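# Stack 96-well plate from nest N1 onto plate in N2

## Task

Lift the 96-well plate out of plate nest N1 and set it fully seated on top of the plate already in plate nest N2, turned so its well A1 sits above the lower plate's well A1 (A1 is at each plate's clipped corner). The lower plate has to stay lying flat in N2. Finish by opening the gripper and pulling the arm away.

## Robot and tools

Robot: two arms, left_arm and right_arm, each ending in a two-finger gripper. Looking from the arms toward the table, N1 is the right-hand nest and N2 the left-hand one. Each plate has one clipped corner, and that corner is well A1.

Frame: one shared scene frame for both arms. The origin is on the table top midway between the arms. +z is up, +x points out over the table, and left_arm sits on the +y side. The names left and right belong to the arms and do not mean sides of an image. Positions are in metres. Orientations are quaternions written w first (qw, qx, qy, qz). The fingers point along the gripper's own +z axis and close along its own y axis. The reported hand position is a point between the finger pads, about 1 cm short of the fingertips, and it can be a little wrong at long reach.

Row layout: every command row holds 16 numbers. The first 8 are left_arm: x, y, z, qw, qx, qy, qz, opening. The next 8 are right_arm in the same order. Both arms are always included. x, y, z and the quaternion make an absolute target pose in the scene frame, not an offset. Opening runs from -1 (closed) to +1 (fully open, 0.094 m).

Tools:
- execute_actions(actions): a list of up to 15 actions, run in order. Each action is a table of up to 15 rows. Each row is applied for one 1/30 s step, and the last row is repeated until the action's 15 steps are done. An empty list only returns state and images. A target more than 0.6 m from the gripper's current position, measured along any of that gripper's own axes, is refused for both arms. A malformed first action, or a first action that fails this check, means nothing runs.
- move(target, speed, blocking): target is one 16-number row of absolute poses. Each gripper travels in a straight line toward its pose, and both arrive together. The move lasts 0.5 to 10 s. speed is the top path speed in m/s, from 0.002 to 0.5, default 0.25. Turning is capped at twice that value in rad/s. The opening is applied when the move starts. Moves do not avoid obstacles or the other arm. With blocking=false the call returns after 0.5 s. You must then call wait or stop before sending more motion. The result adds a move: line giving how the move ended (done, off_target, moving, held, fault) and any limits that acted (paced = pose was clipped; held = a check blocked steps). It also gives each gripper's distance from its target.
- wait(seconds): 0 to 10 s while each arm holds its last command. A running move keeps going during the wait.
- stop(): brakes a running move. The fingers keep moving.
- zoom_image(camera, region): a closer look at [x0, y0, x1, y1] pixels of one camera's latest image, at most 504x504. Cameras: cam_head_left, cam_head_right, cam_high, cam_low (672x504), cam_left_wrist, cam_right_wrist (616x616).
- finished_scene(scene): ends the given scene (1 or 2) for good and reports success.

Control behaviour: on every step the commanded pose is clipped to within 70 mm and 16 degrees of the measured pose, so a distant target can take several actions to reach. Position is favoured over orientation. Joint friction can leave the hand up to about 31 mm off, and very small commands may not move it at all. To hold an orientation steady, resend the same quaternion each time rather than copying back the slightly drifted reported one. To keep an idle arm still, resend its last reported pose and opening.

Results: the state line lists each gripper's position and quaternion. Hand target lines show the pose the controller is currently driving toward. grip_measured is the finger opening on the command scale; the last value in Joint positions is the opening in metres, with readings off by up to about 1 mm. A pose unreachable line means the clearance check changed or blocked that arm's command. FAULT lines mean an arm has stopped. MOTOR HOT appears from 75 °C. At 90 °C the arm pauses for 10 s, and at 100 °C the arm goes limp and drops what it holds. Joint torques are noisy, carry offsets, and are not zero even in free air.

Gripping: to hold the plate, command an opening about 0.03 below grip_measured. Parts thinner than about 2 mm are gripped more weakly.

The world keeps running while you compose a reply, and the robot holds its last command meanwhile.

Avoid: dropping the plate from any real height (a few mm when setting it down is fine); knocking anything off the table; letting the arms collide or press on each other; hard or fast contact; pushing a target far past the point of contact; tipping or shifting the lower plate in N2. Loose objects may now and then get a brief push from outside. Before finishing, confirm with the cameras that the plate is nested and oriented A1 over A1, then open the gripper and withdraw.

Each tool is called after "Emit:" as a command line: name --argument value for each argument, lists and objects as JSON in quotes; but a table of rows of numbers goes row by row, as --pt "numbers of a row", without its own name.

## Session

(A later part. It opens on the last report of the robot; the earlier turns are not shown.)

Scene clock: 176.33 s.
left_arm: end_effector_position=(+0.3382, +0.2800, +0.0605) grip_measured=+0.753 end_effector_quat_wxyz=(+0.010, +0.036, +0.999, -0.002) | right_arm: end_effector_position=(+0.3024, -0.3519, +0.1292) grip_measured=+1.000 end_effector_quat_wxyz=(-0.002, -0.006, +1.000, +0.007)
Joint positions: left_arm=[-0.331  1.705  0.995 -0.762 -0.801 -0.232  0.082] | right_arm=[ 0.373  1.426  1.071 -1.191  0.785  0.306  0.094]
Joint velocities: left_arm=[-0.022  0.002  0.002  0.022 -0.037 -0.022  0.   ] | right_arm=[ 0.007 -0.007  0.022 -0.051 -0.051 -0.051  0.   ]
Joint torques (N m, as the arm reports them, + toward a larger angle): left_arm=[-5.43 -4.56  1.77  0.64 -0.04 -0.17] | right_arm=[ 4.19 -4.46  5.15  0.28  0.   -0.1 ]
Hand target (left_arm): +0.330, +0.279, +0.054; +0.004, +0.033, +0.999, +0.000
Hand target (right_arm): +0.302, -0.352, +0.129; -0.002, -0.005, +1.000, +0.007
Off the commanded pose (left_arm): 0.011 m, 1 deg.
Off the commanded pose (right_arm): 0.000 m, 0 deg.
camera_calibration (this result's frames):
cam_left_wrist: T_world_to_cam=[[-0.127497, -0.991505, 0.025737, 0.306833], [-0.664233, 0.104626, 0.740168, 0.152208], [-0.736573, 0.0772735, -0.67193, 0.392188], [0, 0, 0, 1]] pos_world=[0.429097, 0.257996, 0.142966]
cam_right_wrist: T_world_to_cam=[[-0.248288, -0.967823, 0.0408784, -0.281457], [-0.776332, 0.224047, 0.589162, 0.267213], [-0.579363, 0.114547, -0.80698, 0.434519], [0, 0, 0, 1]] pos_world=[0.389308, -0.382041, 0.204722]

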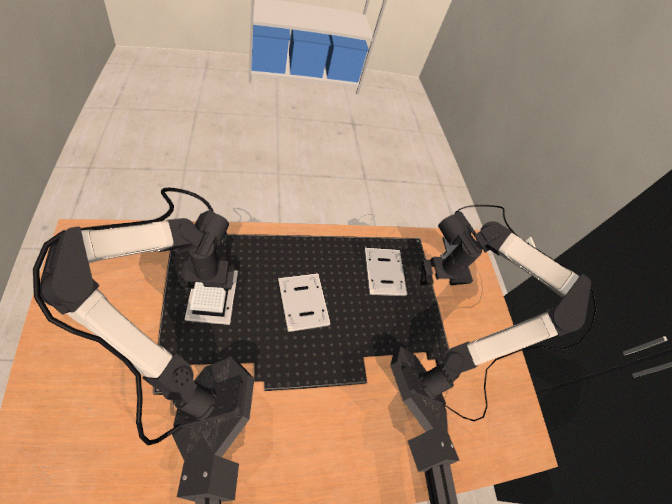

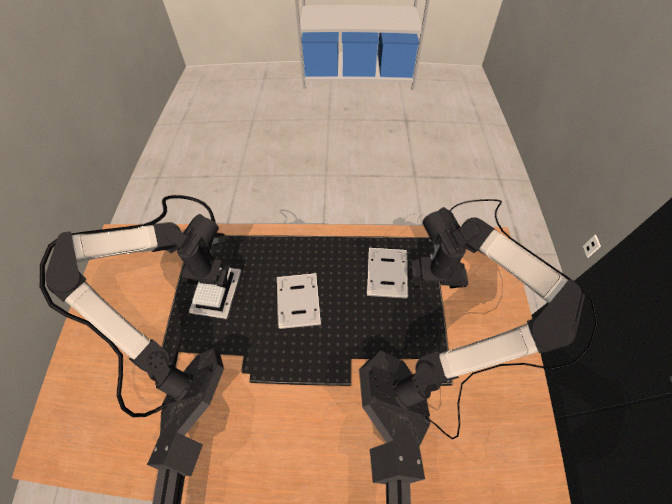

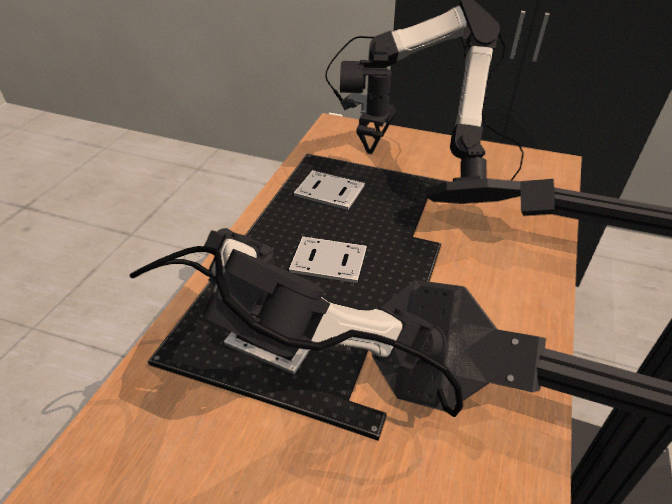

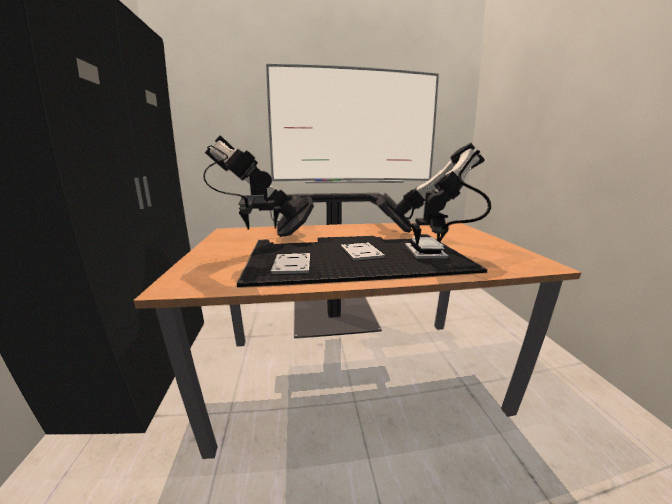

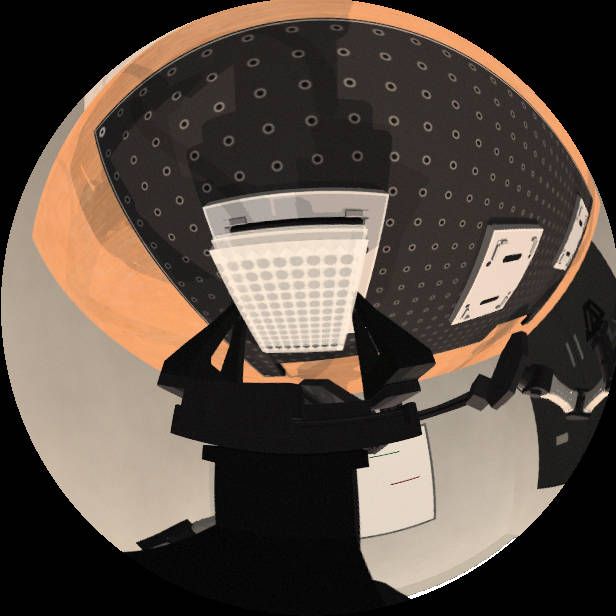

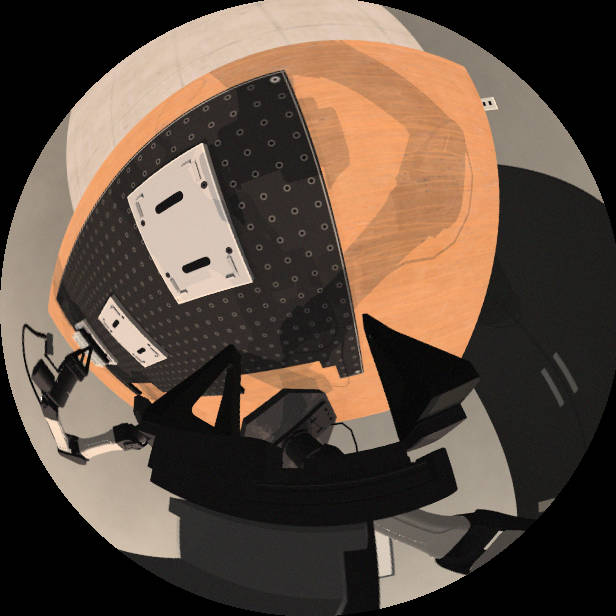

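Emit:
execute_actions --actions '[[[0.3265,0.2765,0.052,-0.004,0.034,0.999,0,0.7,0.3024,-0.3519,0.1292,-0.002,-0.005,1,0.007,1]],[[0.3265,0.2765,0.052,-0.004,0.034,0.999,0,0.7,0.3024,-0.3519,0.1292,-0.002,-0.005,1,0.007,1]]]'

Emit:
zoom_image --camera "cam_left_wrist" --region '[170,160,420,380]'

Emit:
zoom_image --camera "cam_head_right" --region '[175,255,255,330]'

Scene clock: 182.57 s.
left_arm: end_effector_position=(+0.3384, +0.2800, +0.0605) grip_measured=+0.753 end_effector_quat_wxyz=(+0.011, +0.029, +1.000, -0.002) | right_arm: end_effector_position=(+0.3024, -0.3519, +0.1292) grip_measured=+1.000 end_effector_quat_wxyz=(-0.002, -0.006, +1.000, +0.007)
Joint positions: left_arm=[-0.331  1.705  0.995 -0.761 -0.801 -0.245  0.082] | right_arm=[ 0.373  1.426  1.071 -1.191  0.785  0.306  0.094]
Joint velocities: left_arm=[ 0.002 -0.012 -0.027 -0.051 -0.007 -0.022 -0.   ] | right_arm=[ 0.002 -0.012  0.007  0.066 -0.007 -0.022  0.   ]
Joint torques (N m, as the arm reports them, + toward a larger angle): left_arm=[-5.47 -3.78  1.83  0.52  0.01 -0.14] | right_arm=[ 4.18 -4.46  5.16  0.28  0.   -0.09]
Hand target (left_arm): +0.327, +0.277, +0.052; -0.004, +0.034, +0.999, +0.000
Hand target (right_arm): +0.302, -0.352, +0.129; -0.002, -0.005, +1.000, +0.007
Off the commanded pose (left_arm): 0.015 m, 2 deg.
Off the commanded pose (right_arm): 0.000 m, 0 deg.
camera_calibration (this result's frames):
cam_left_wrist: T_world_to_cam=[[-0.114099, -0.993126, 0.0261183, 0.302705], [-0.665924, 0.0959635, 0.739822, 0.155323], [-0.737243, 0.0670198, -0.672296, 0.395418], [0, 0, 0, 1]] pos_world=[0.42949, 0.259218, 0.14302]
cam_right_wrist: T_world_to_cam=[[-0.248288, -0.967823, 0.0408784, -0.281457], [-0.776332, 0.224047, 0.589162, 0.267213], [-0.579363, 0.114547, -0.80698, 0.434519], [0, 0, 0, 1]] pos_world=[0.389308, -0.382041, 0.204722]

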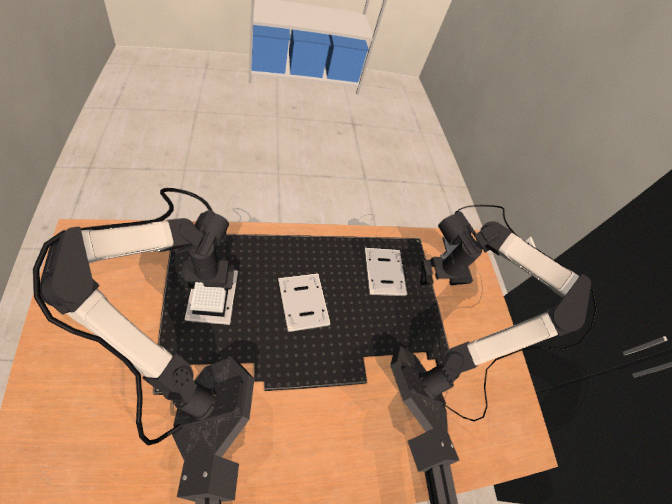

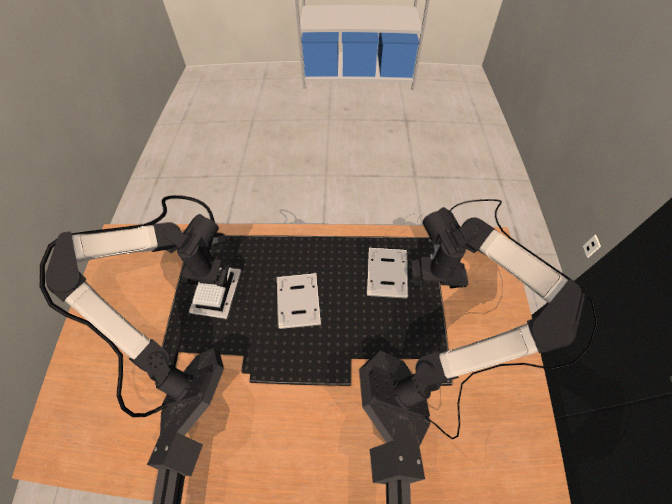

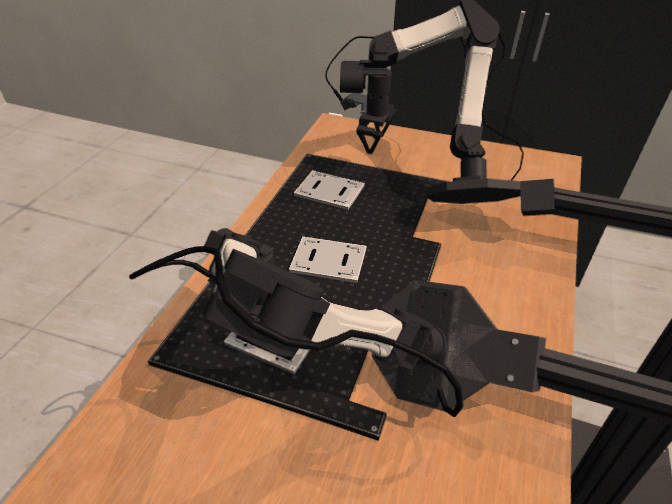

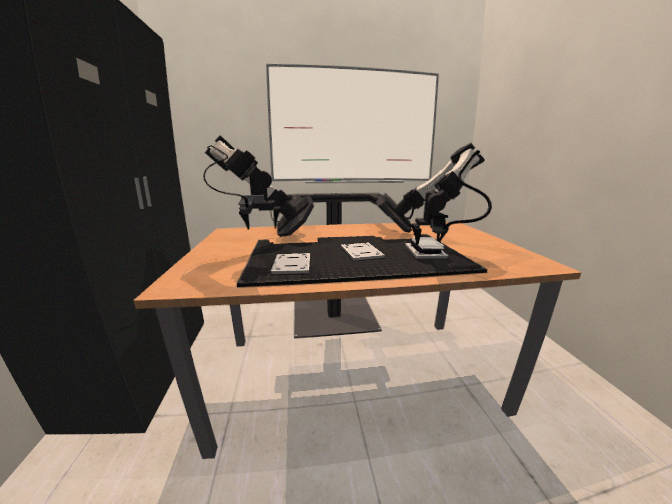

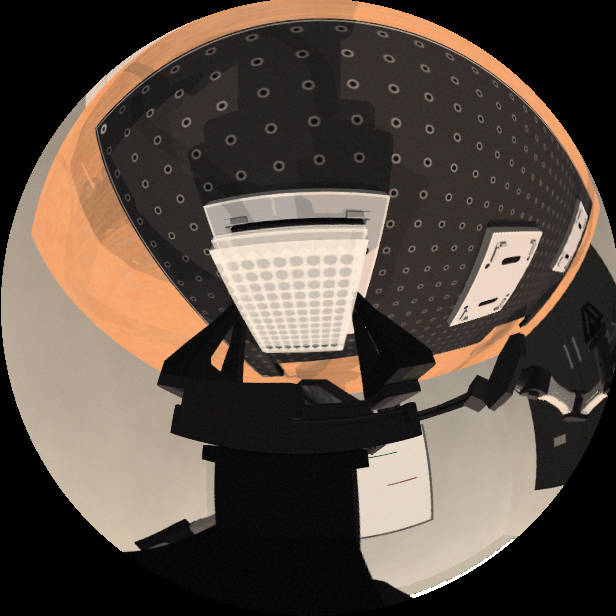

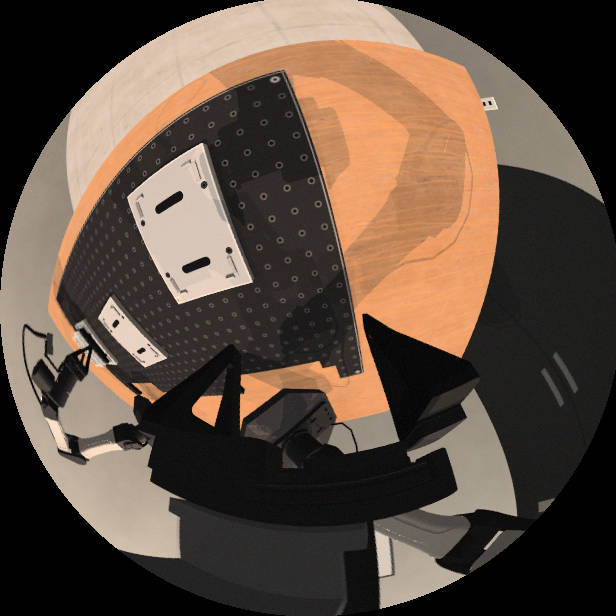

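Region (170, 160, 420, 380) of cam_left_wrist's 616x616 image, scaled by 2.016, with more detail than that image has; it fills the top 444 rows of this view, and the rest is white.

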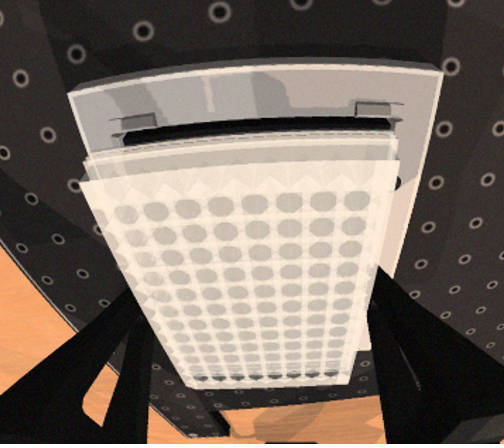

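Region (175, 255, 255, 330) of cam_head_right's 672x504 image, scaled by 6.300, with more detail than that image has; it fills the top 472 rows of this view, and the rest is white.

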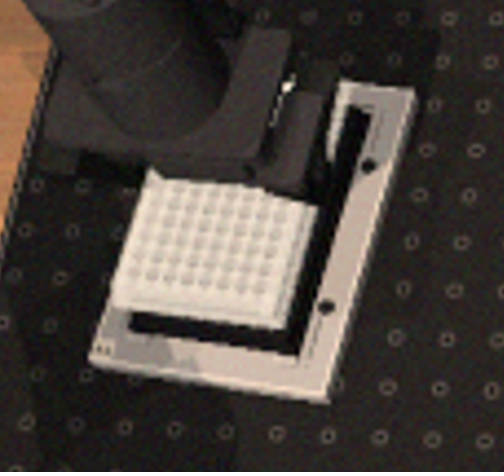

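Emit:
execute_actions --actions '[[[0.324,0.276,0.051,-0.006,0.04,0.999,0,0.7,0.3024,-0.3519,0.1292,-0.002,-0.005,1,0.007,1]],[[0.3225,0.2755,0.0505,-0.007,0.042,0.999,0,0.7,0.3024,-0.3519,0.1292,-0.002,-0.005,1,0.007,1]]]'

Emit:
zoom_image --camera "cam_left_wrist" --region '[170,160,420,380]'

Scene clock: 187.10 s.
left_arm: end_effector_position=(+0.3322, +0.2791, +0.0577) grip_measured=+0.753 end_effector_quat_wxyz=(+0.005, +0.035, +0.999, -0.000) | right_arm: end_effector_position=(+0.3024, -0.3519, +0.1292) grip_measured=+1.000 end_effector_quat_wxyz=(-0.002, -0.006, +1.000, +0.007)
Joint positions: left_arm=[-0.331  1.705  0.977 -0.76  -0.801 -0.245  0.082] | right_arm=[ 0.373  1.426  1.071 -1.191  0.785  0.306  0.094]
Joint velocities: left_arm=[-0.007 -0.012 -0.007  0.007 -0.022  0.022  0.   ] | right_arm=[ 0.002  0.007  0.012 -0.051 -0.037  0.022  0.   ]
Joint torques (N m, as the arm reports them, + toward a larger angle): left_arm=[-5.5  -3.76  2.16  0.51  0.02 -0.05] | right_arm=[ 4.19 -4.45  5.14  0.28  0.   -0.09]
Hand target (left_arm): +0.323, +0.276, +0.051; -0.007, +0.042, +0.999, +0.000
Hand target (right_arm): +0.302, -0.352, +0.129; -0.002, -0.005, +1.000, +0.007
Off the commanded pose (left_arm): 0.013 m, 2 deg.
Off the commanded pose (right_arm): 0.000 m, 0 deg.
camera_calibration (this result's frames):
cam_left_wrist: T_world_to_cam=[[-0.125483, -0.99181, 0.0238006, 0.304723], [-0.656694, 0.101019, 0.747361, 0.14844], [-0.743644, 0.0781514, -0.663992, 0.387647], [0, 0, 0, 1]] pos_world=[0.423989, 0.256937, 0.139204]
cam_right_wrist: T_world_to_cam=[[-0.248288, -0.967823, 0.0408784, -0.281457], [-0.776332, 0.224047, 0.589162, 0.267213], [-0.579363, 0.114547, -0.80698, 0.434519], [0, 0, 0, 1]] pos_world=[0.389308, -0.382041, 0.204722]

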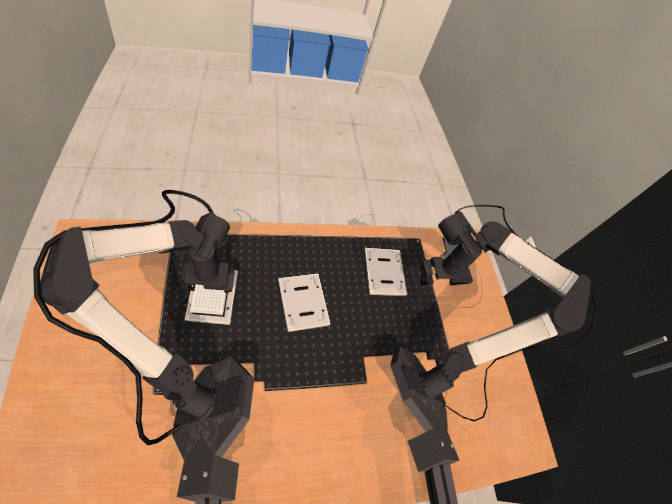

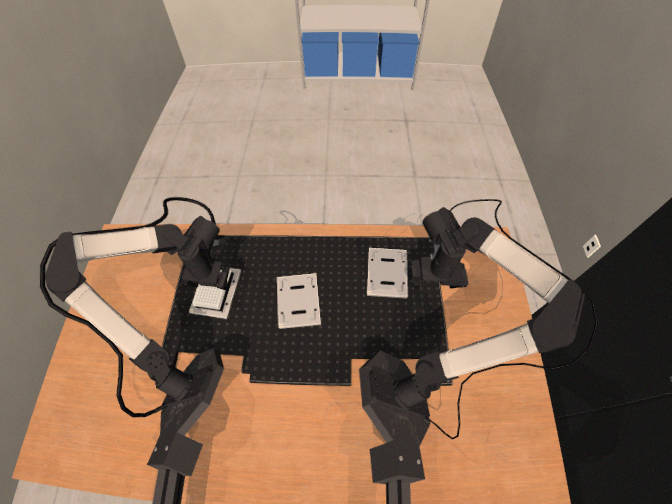

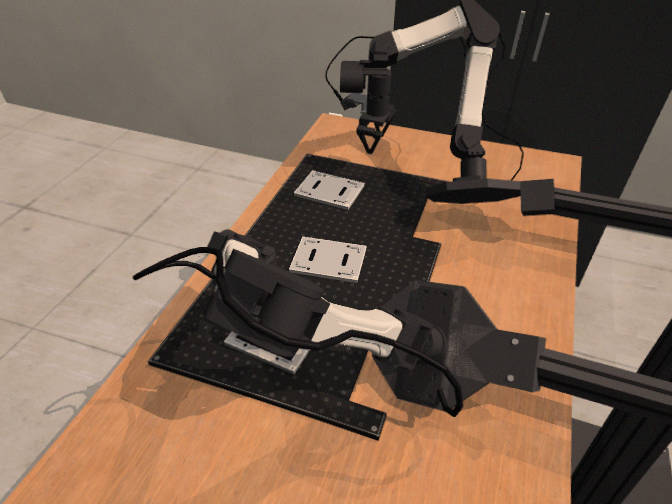

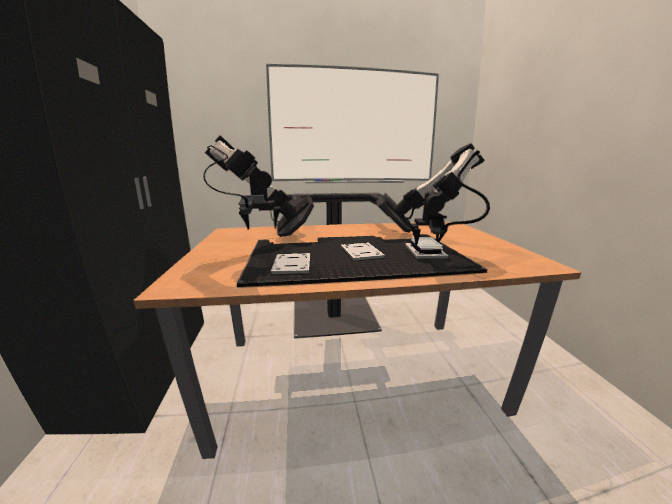

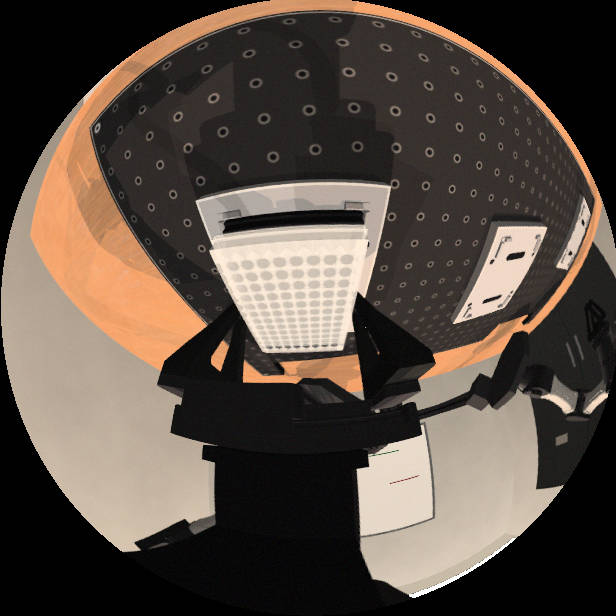

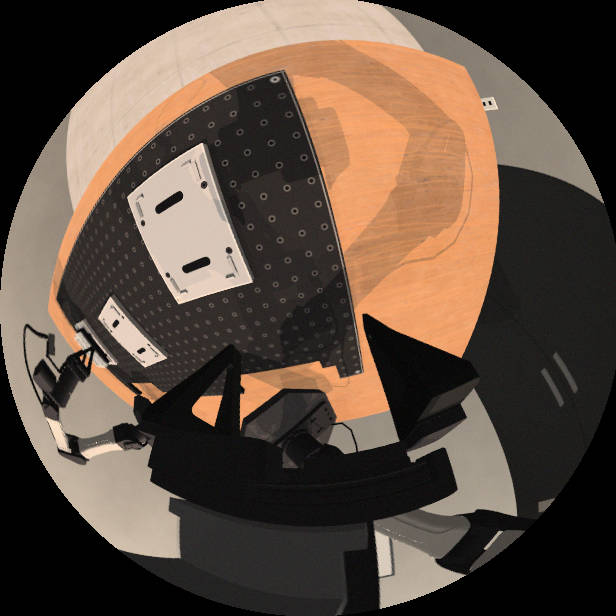

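Region (170, 160, 420, 380) of cam_left_wrist's 616x616 image, scaled by 2.016, with more detail than that image has; it fills the top 444 rows of this view, and the rest is white.

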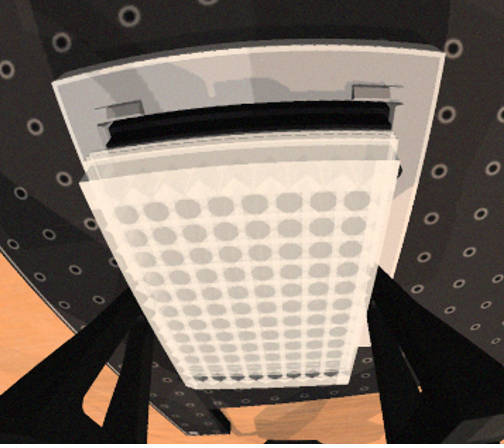

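Emit:
execute_actions --actions '[[[0.3255,0.2755,0.049,-0.007,0.042,0.999,0,0.7,0.3024,-0.3519,0.1292,-0.002,-0.005,1,0.007,1]],[[0.326,0.2755,0.047,-0.007,0.042,0.999,0,0.7,0.3024,-0.3519,0.1292,-0.002,-0.005,1,0.007,1]]]'

Emit:
zoom_image --camera "cam_left_wrist" --region '[170,160,420,380]'

Scene clock: 191.80 s.
left_arm: end_effector_position=(+0.3329, +0.2810, +0.0558) grip_measured=+0.753 end_effector_quat_wxyz=(+0.004, +0.031, +1.000, +0.001) | right_arm: end_effector_position=(+0.3024, -0.3519, +0.1292) grip_measured=+1.000 end_effector_quat_wxyz=(-0.002, -0.006, +1.000, +0.007)
Joint positions: left_arm=[-0.321  1.705  0.977 -0.754 -0.801 -0.24   0.082] | right_arm=[ 0.373  1.426  1.071 -1.191  0.785  0.306  0.094]
Joint velocities: left_arm=[ 0.012 -0.007 -0.012  0.007 -0.007  0.051  0.   ] | right_arm=[ 0.012 -0.002  0.012 -0.037 -0.022 -0.022  0.   ]
Joint torques (N m, as the arm reports them, + toward a larger angle): left_arm=[-5.36 -3.    2.72  0.6   0.03  0.06] | right_arm=[ 4.18 -4.45  5.14  0.28  0.   -0.09]
Hand target (left_arm): +0.326, +0.276, +0.047; -0.007, +0.042, +0.999, +0.000
Hand target (right_arm): +0.302, -0.352, +0.129; -0.002, -0.005, +1.000, +0.007
Off the commanded pose (left_arm): 0.012 m, 2 deg.
Off the commanded pose (right_arm): 0.000 m, 0 deg.
camera_calibration (this result's frames):
cam_left_wrist: T_world_to_cam=[[-0.11867, -0.992677, 0.0225833, 0.30481], [-0.655718, 0.0954265, 0.748951, 0.151277], [-0.745622, 0.0740697, -0.66224, 0.388393], [0, 0, 0, 1]] pos_world=[0.424961, 0.259374, 0.137027]
cam_right_wrist: T_world_to_cam=[[-0.248288, -0.967823, 0.0408784, -0.281457], [-0.776332, 0.224047, 0.589162, 0.267213], [-0.579363, 0.114547, -0.80698, 0.434519], [0, 0, 0, 1]] pos_world=[0.389308, -0.382041, 0.204722]

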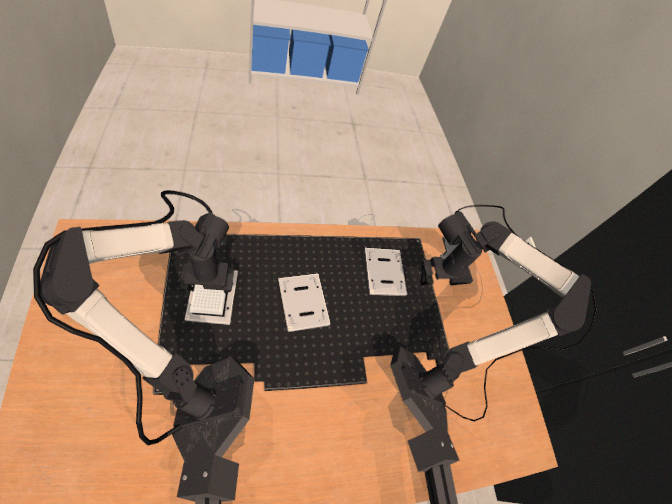

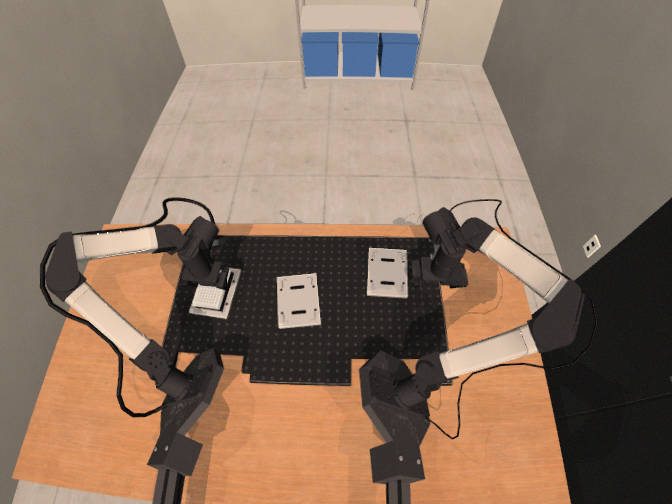

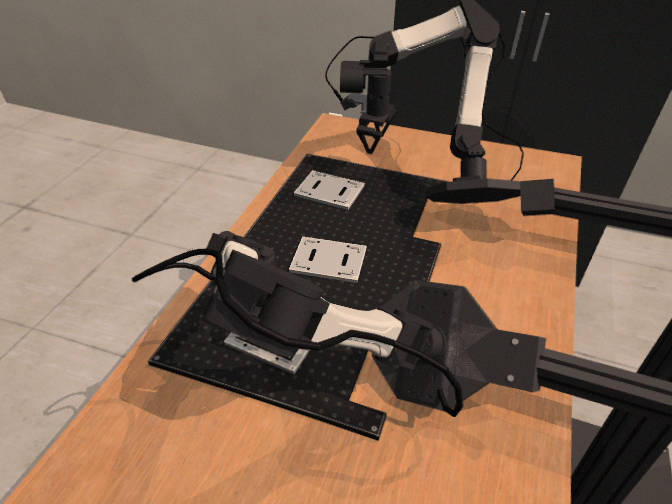

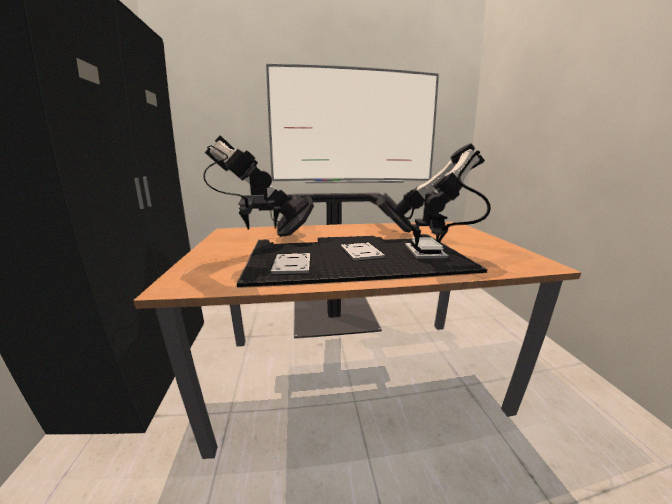

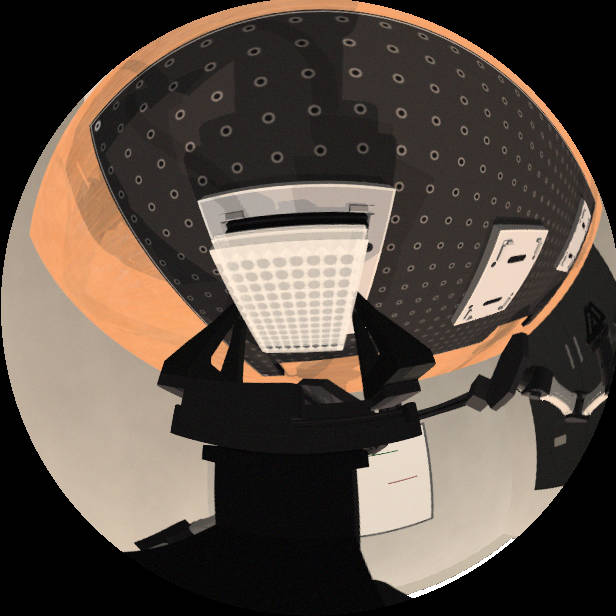

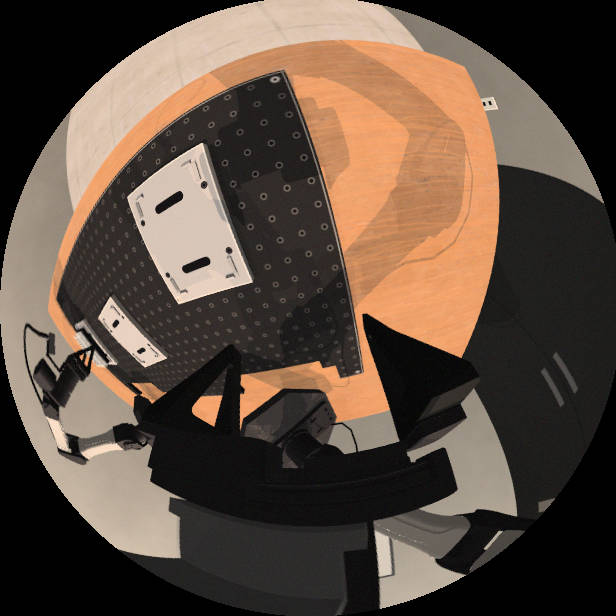

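Region (170, 160, 420, 380) of cam_left_wrist's 616x616 image, scaled by 2.016, with more detail than that image has; it fills the top 444 rows of this view, and the rest is white.

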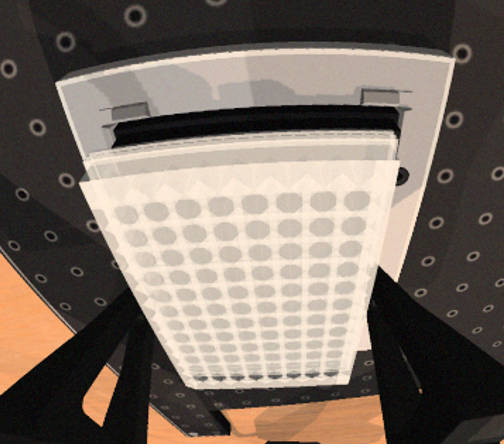

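Emit:
move --target '[0.338,0.277,0.085,0,0.037,0.999,0,0.7,0.3024,-0.3519,0.1292,-0.002,-0.005,1,0.007,1]' --speed 0.05

Emit:
move --target '[0.330,0.277,0.051,-0.002,0.042,0.999,0,0.7,0.3024,-0.3519,0.1292,-0.002,-0.005,1,0.007,1]' --speed 0.03

Emit:
zoom_image --camera "cam_left_wrist" --region '[170,160,420,380]'

Scene clock: 196.83 s.
left_arm: end_effector_position=(+0.3342, +0.2781, +0.0817) grip_measured=+0.753 end_effector_quat_wxyz=(+0.001, +0.038, +0.999, -0.000) | right_arm: end_effector_position=(+0.3024, -0.3519, +0.1292) grip_measured=+1.000 end_effector_quat_wxyz=(-0.002, -0.006, +1.000, +0.007)
Joint positions: left_arm=[-0.39   1.705  1.053 -0.909 -0.801 -0.332  0.082] | right_arm=[ 0.373  1.426  1.071 -1.191  0.785  0.306  0.094]
Joint velocities: left_arm=[ 0.002  0.007 -0.017 -0.022  0.037 -0.022 -0.   ] | right_arm=[-0.007 -0.007 -0.002 -0.051 -0.037  0.007  0.   ]
Joint torques (N m, as the arm reports them, + toward a larger angle): left_arm=[-6.71 -3.8   6.07  0.15 -0.03 -0.17] | right_arm=[ 4.19 -4.46  5.15  0.28 -0.01 -0.1 ]
Hand target (left_arm): +0.338, +0.277, +0.085; +0.001, +0.037, +0.999, -0.001
Hand target (right_arm): +0.302, -0.352, +0.129; -0.002, -0.005, +1.000, +0.007
Off the commanded pose (left_arm): 0.005 m, 0 deg.
Off the commanded pose (right_arm): 0.000 m, 0 deg.
move: done
camera_calibration (this result's frames):
cam_left_wrist: T_world_to_cam=[[-0.131929, -0.990954, 0.0246008, 0.30524], [-0.649635, 0.10518, 0.752936, 0.127975], [-0.748712, 0.0833526, -0.657634, 0.404819], [0, 0, 0, 1]] pos_world=[0.4265, 0.255276, 0.162356]
cam_right_wrist: T_world_to_cam=[[-0.248288, -0.967823, 0.0408784, -0.281457], [-0.776332, 0.224047, 0.589162, 0.267213], [-0.579363, 0.114547, -0.80698, 0.434519], [0, 0, 0, 1]] pos_world=[0.389308, -0.382041, 0.204722]

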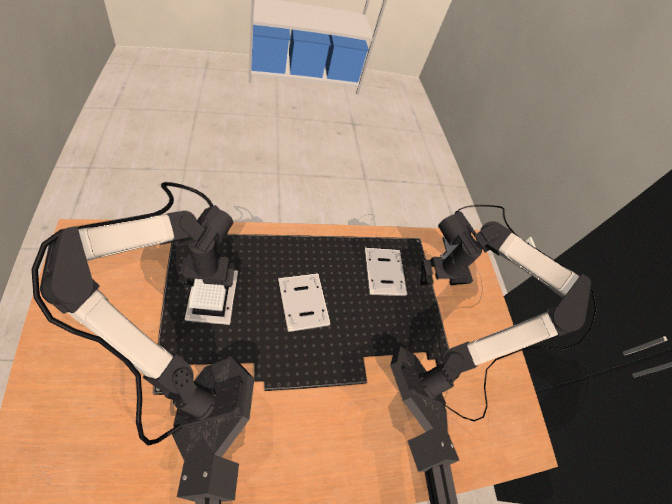

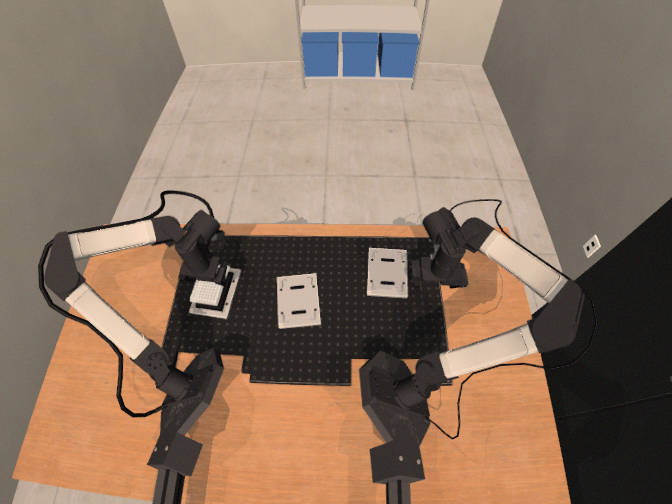

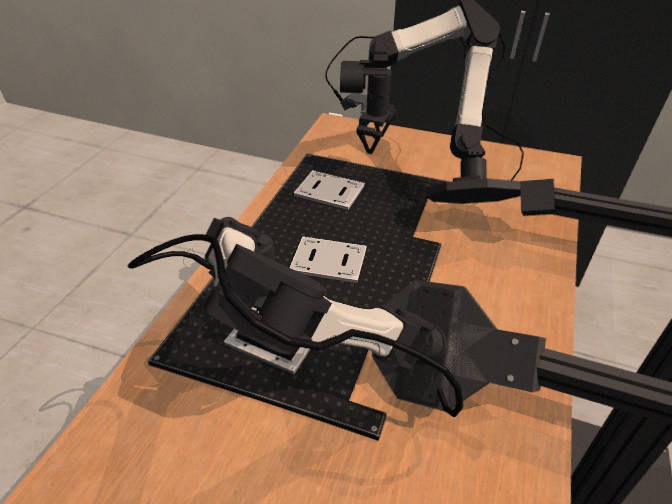

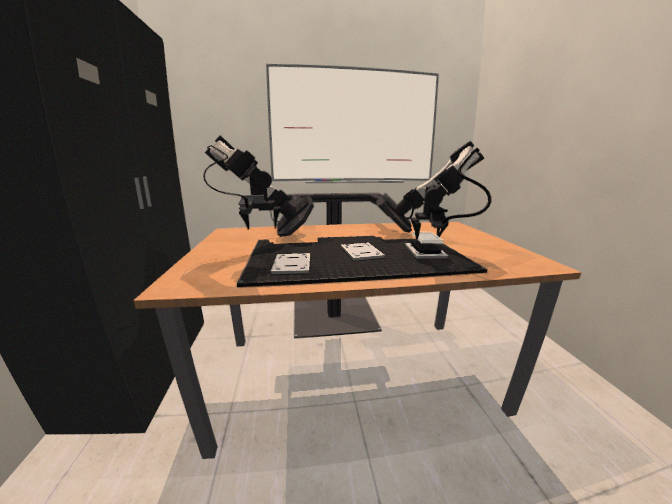

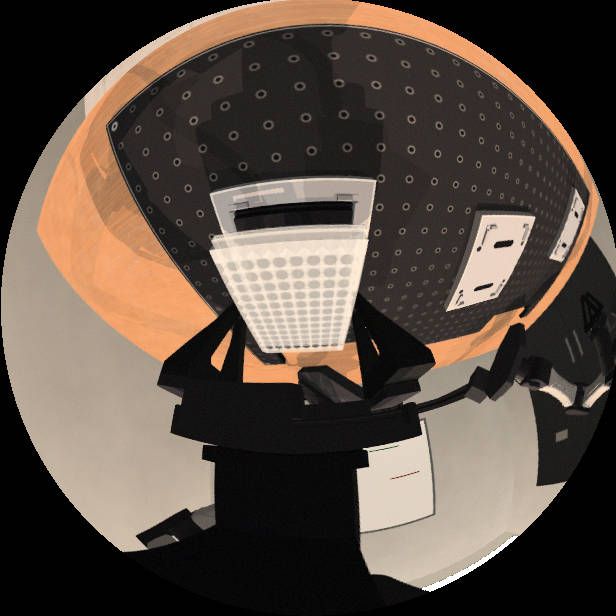

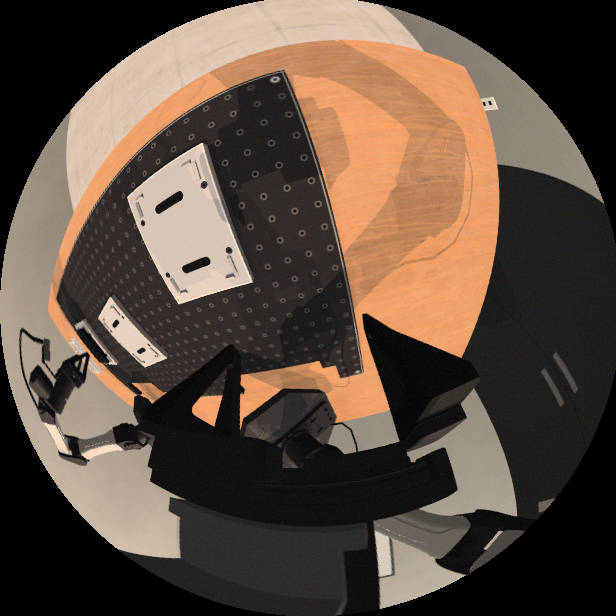

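Scene clock: 198.27 s.
left_arm: end_effector_position=(+0.3375, +0.2817, +0.0598) grip_measured=+0.753 end_effector_quat_wxyz=(+0.007, +0.031, +0.999, -0.000) | right_arm: end_effector_position=(+0.3024, -0.3519, +0.1292) grip_measured=+1.000 end_effector_quat_wxyz=(-0.002, -0.006, +1.000, +0.007)
Joint positions: left_arm=[-0.326  1.705  0.998 -0.769 -0.801 -0.241  0.082] | right_arm=[ 0.373  1.426  1.071 -1.191  0.785  0.306  0.094]
Joint velocities: left_arm=[-0.017 -0.002 -0.017  0.051  0.007 -0.037 -0.001] | right_arm=[ 0.002  0.007  0.002 -0.051 -0.007  0.037  0.   ]
Joint torques (N m, as the arm reports them, + toward a larger angle): left_arm=[-5.41 -3.32  2.39  0.64 -0.01  0.06] | right_arm=[ 4.18 -4.46  5.14  0.28 -0.01 -0.09]
Hand target (left_arm): +0.330, +0.277, +0.051; -0.003, +0.042, +0.999, +0.001
Hand target (right_arm): +0.302, -0.352, +0.129; -0.002, -0.005, +1.000, +0.007
Off the commanded pose (left_arm): 0.012 m, 2 deg.
Off the commanded pose (right_arm): 0.000 m, 0 deg.
move: off_target (left_arm)
camera_calibration (this result's frames):
cam_left_wrist: T_world_to_cam=[[-0.118081, -0.992708, 0.0242321, 0.305711], [-0.66049, 0.0967394, 0.744577, 0.152781], [-0.741492, 0.0719154, -0.667097, 0.393954], [0, 0, 0, 1]] pos_world=[0.429122, 0.26037, 0.14164]
cam_right_wrist: T_world_to_cam=[[-0.248288, -0.967823, 0.0408784, -0.281457], [-0.776332, 0.224047, 0.589162, 0.267213], [-0.579363, 0.114547, -0.80698, 0.434519], [0, 0, 0, 1]] pos_world=[0.389308, -0.382041, 0.204722]

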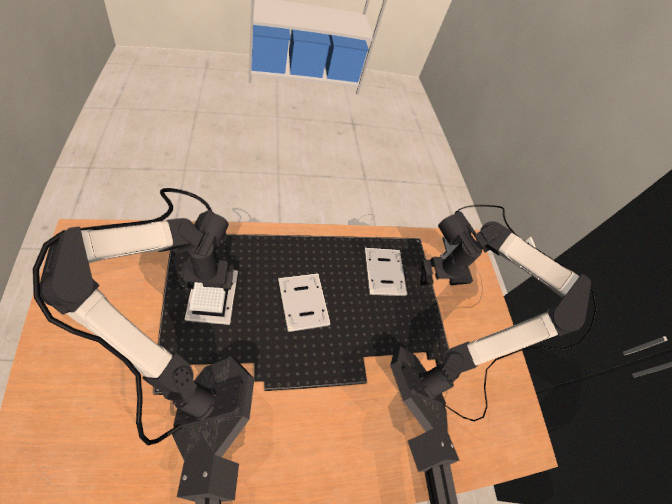

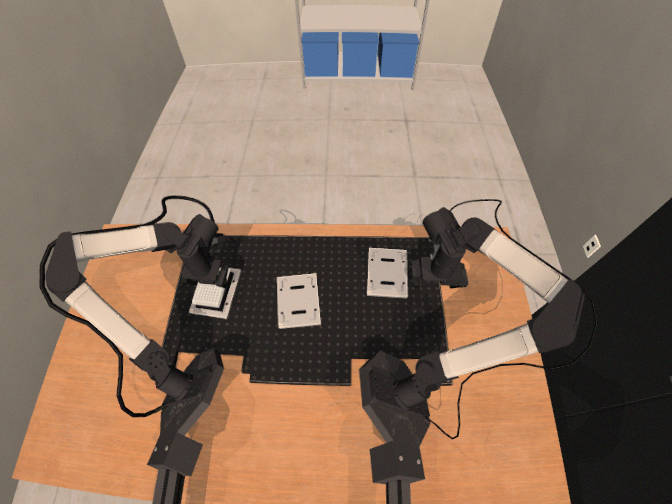

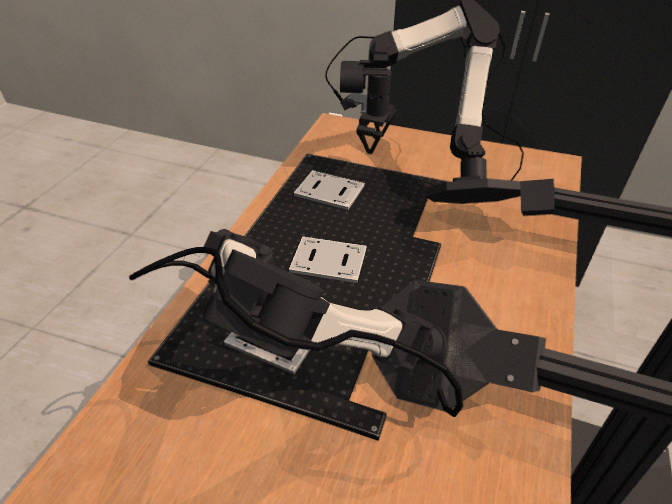

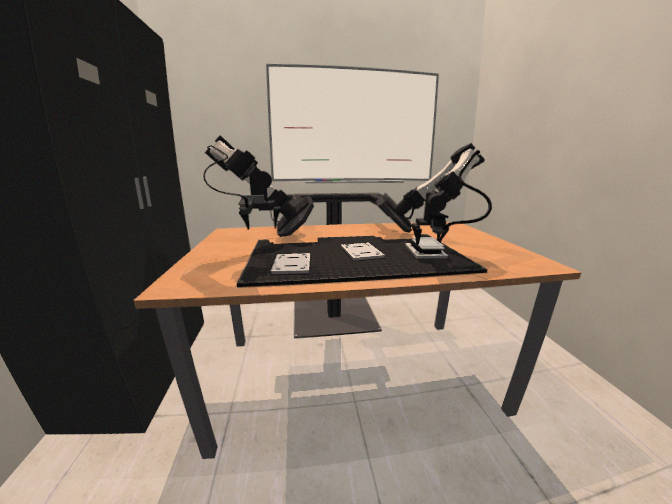

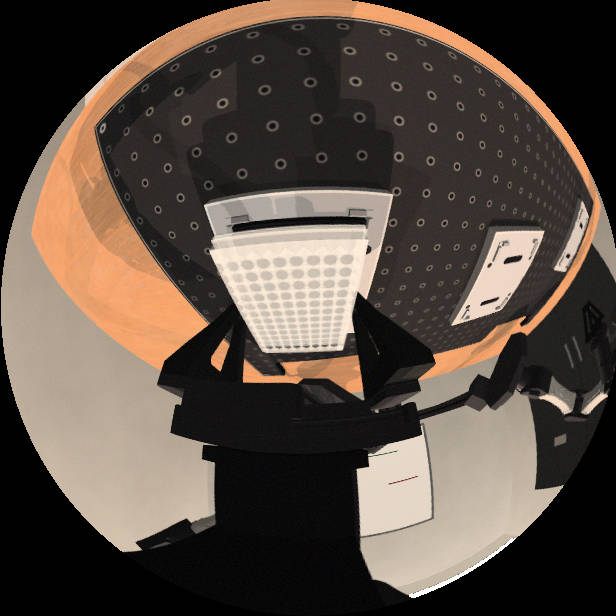

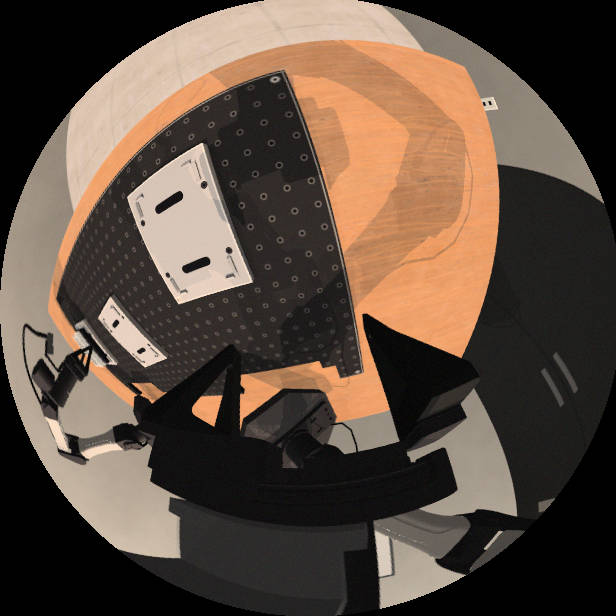

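Region (170, 160, 420, 380) of cam_left_wrist's 616x616 image, scaled by 2.016, with more detail than that image has; it fills the top 444 rows of this view, and the rest is white.

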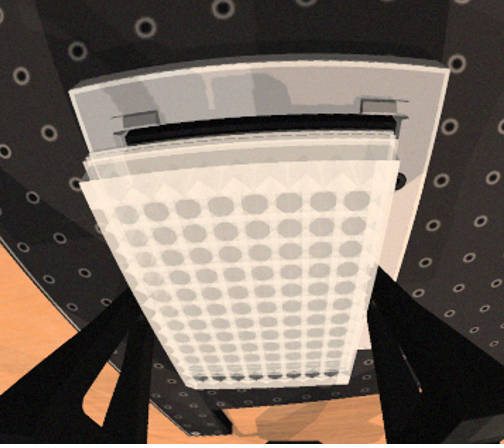

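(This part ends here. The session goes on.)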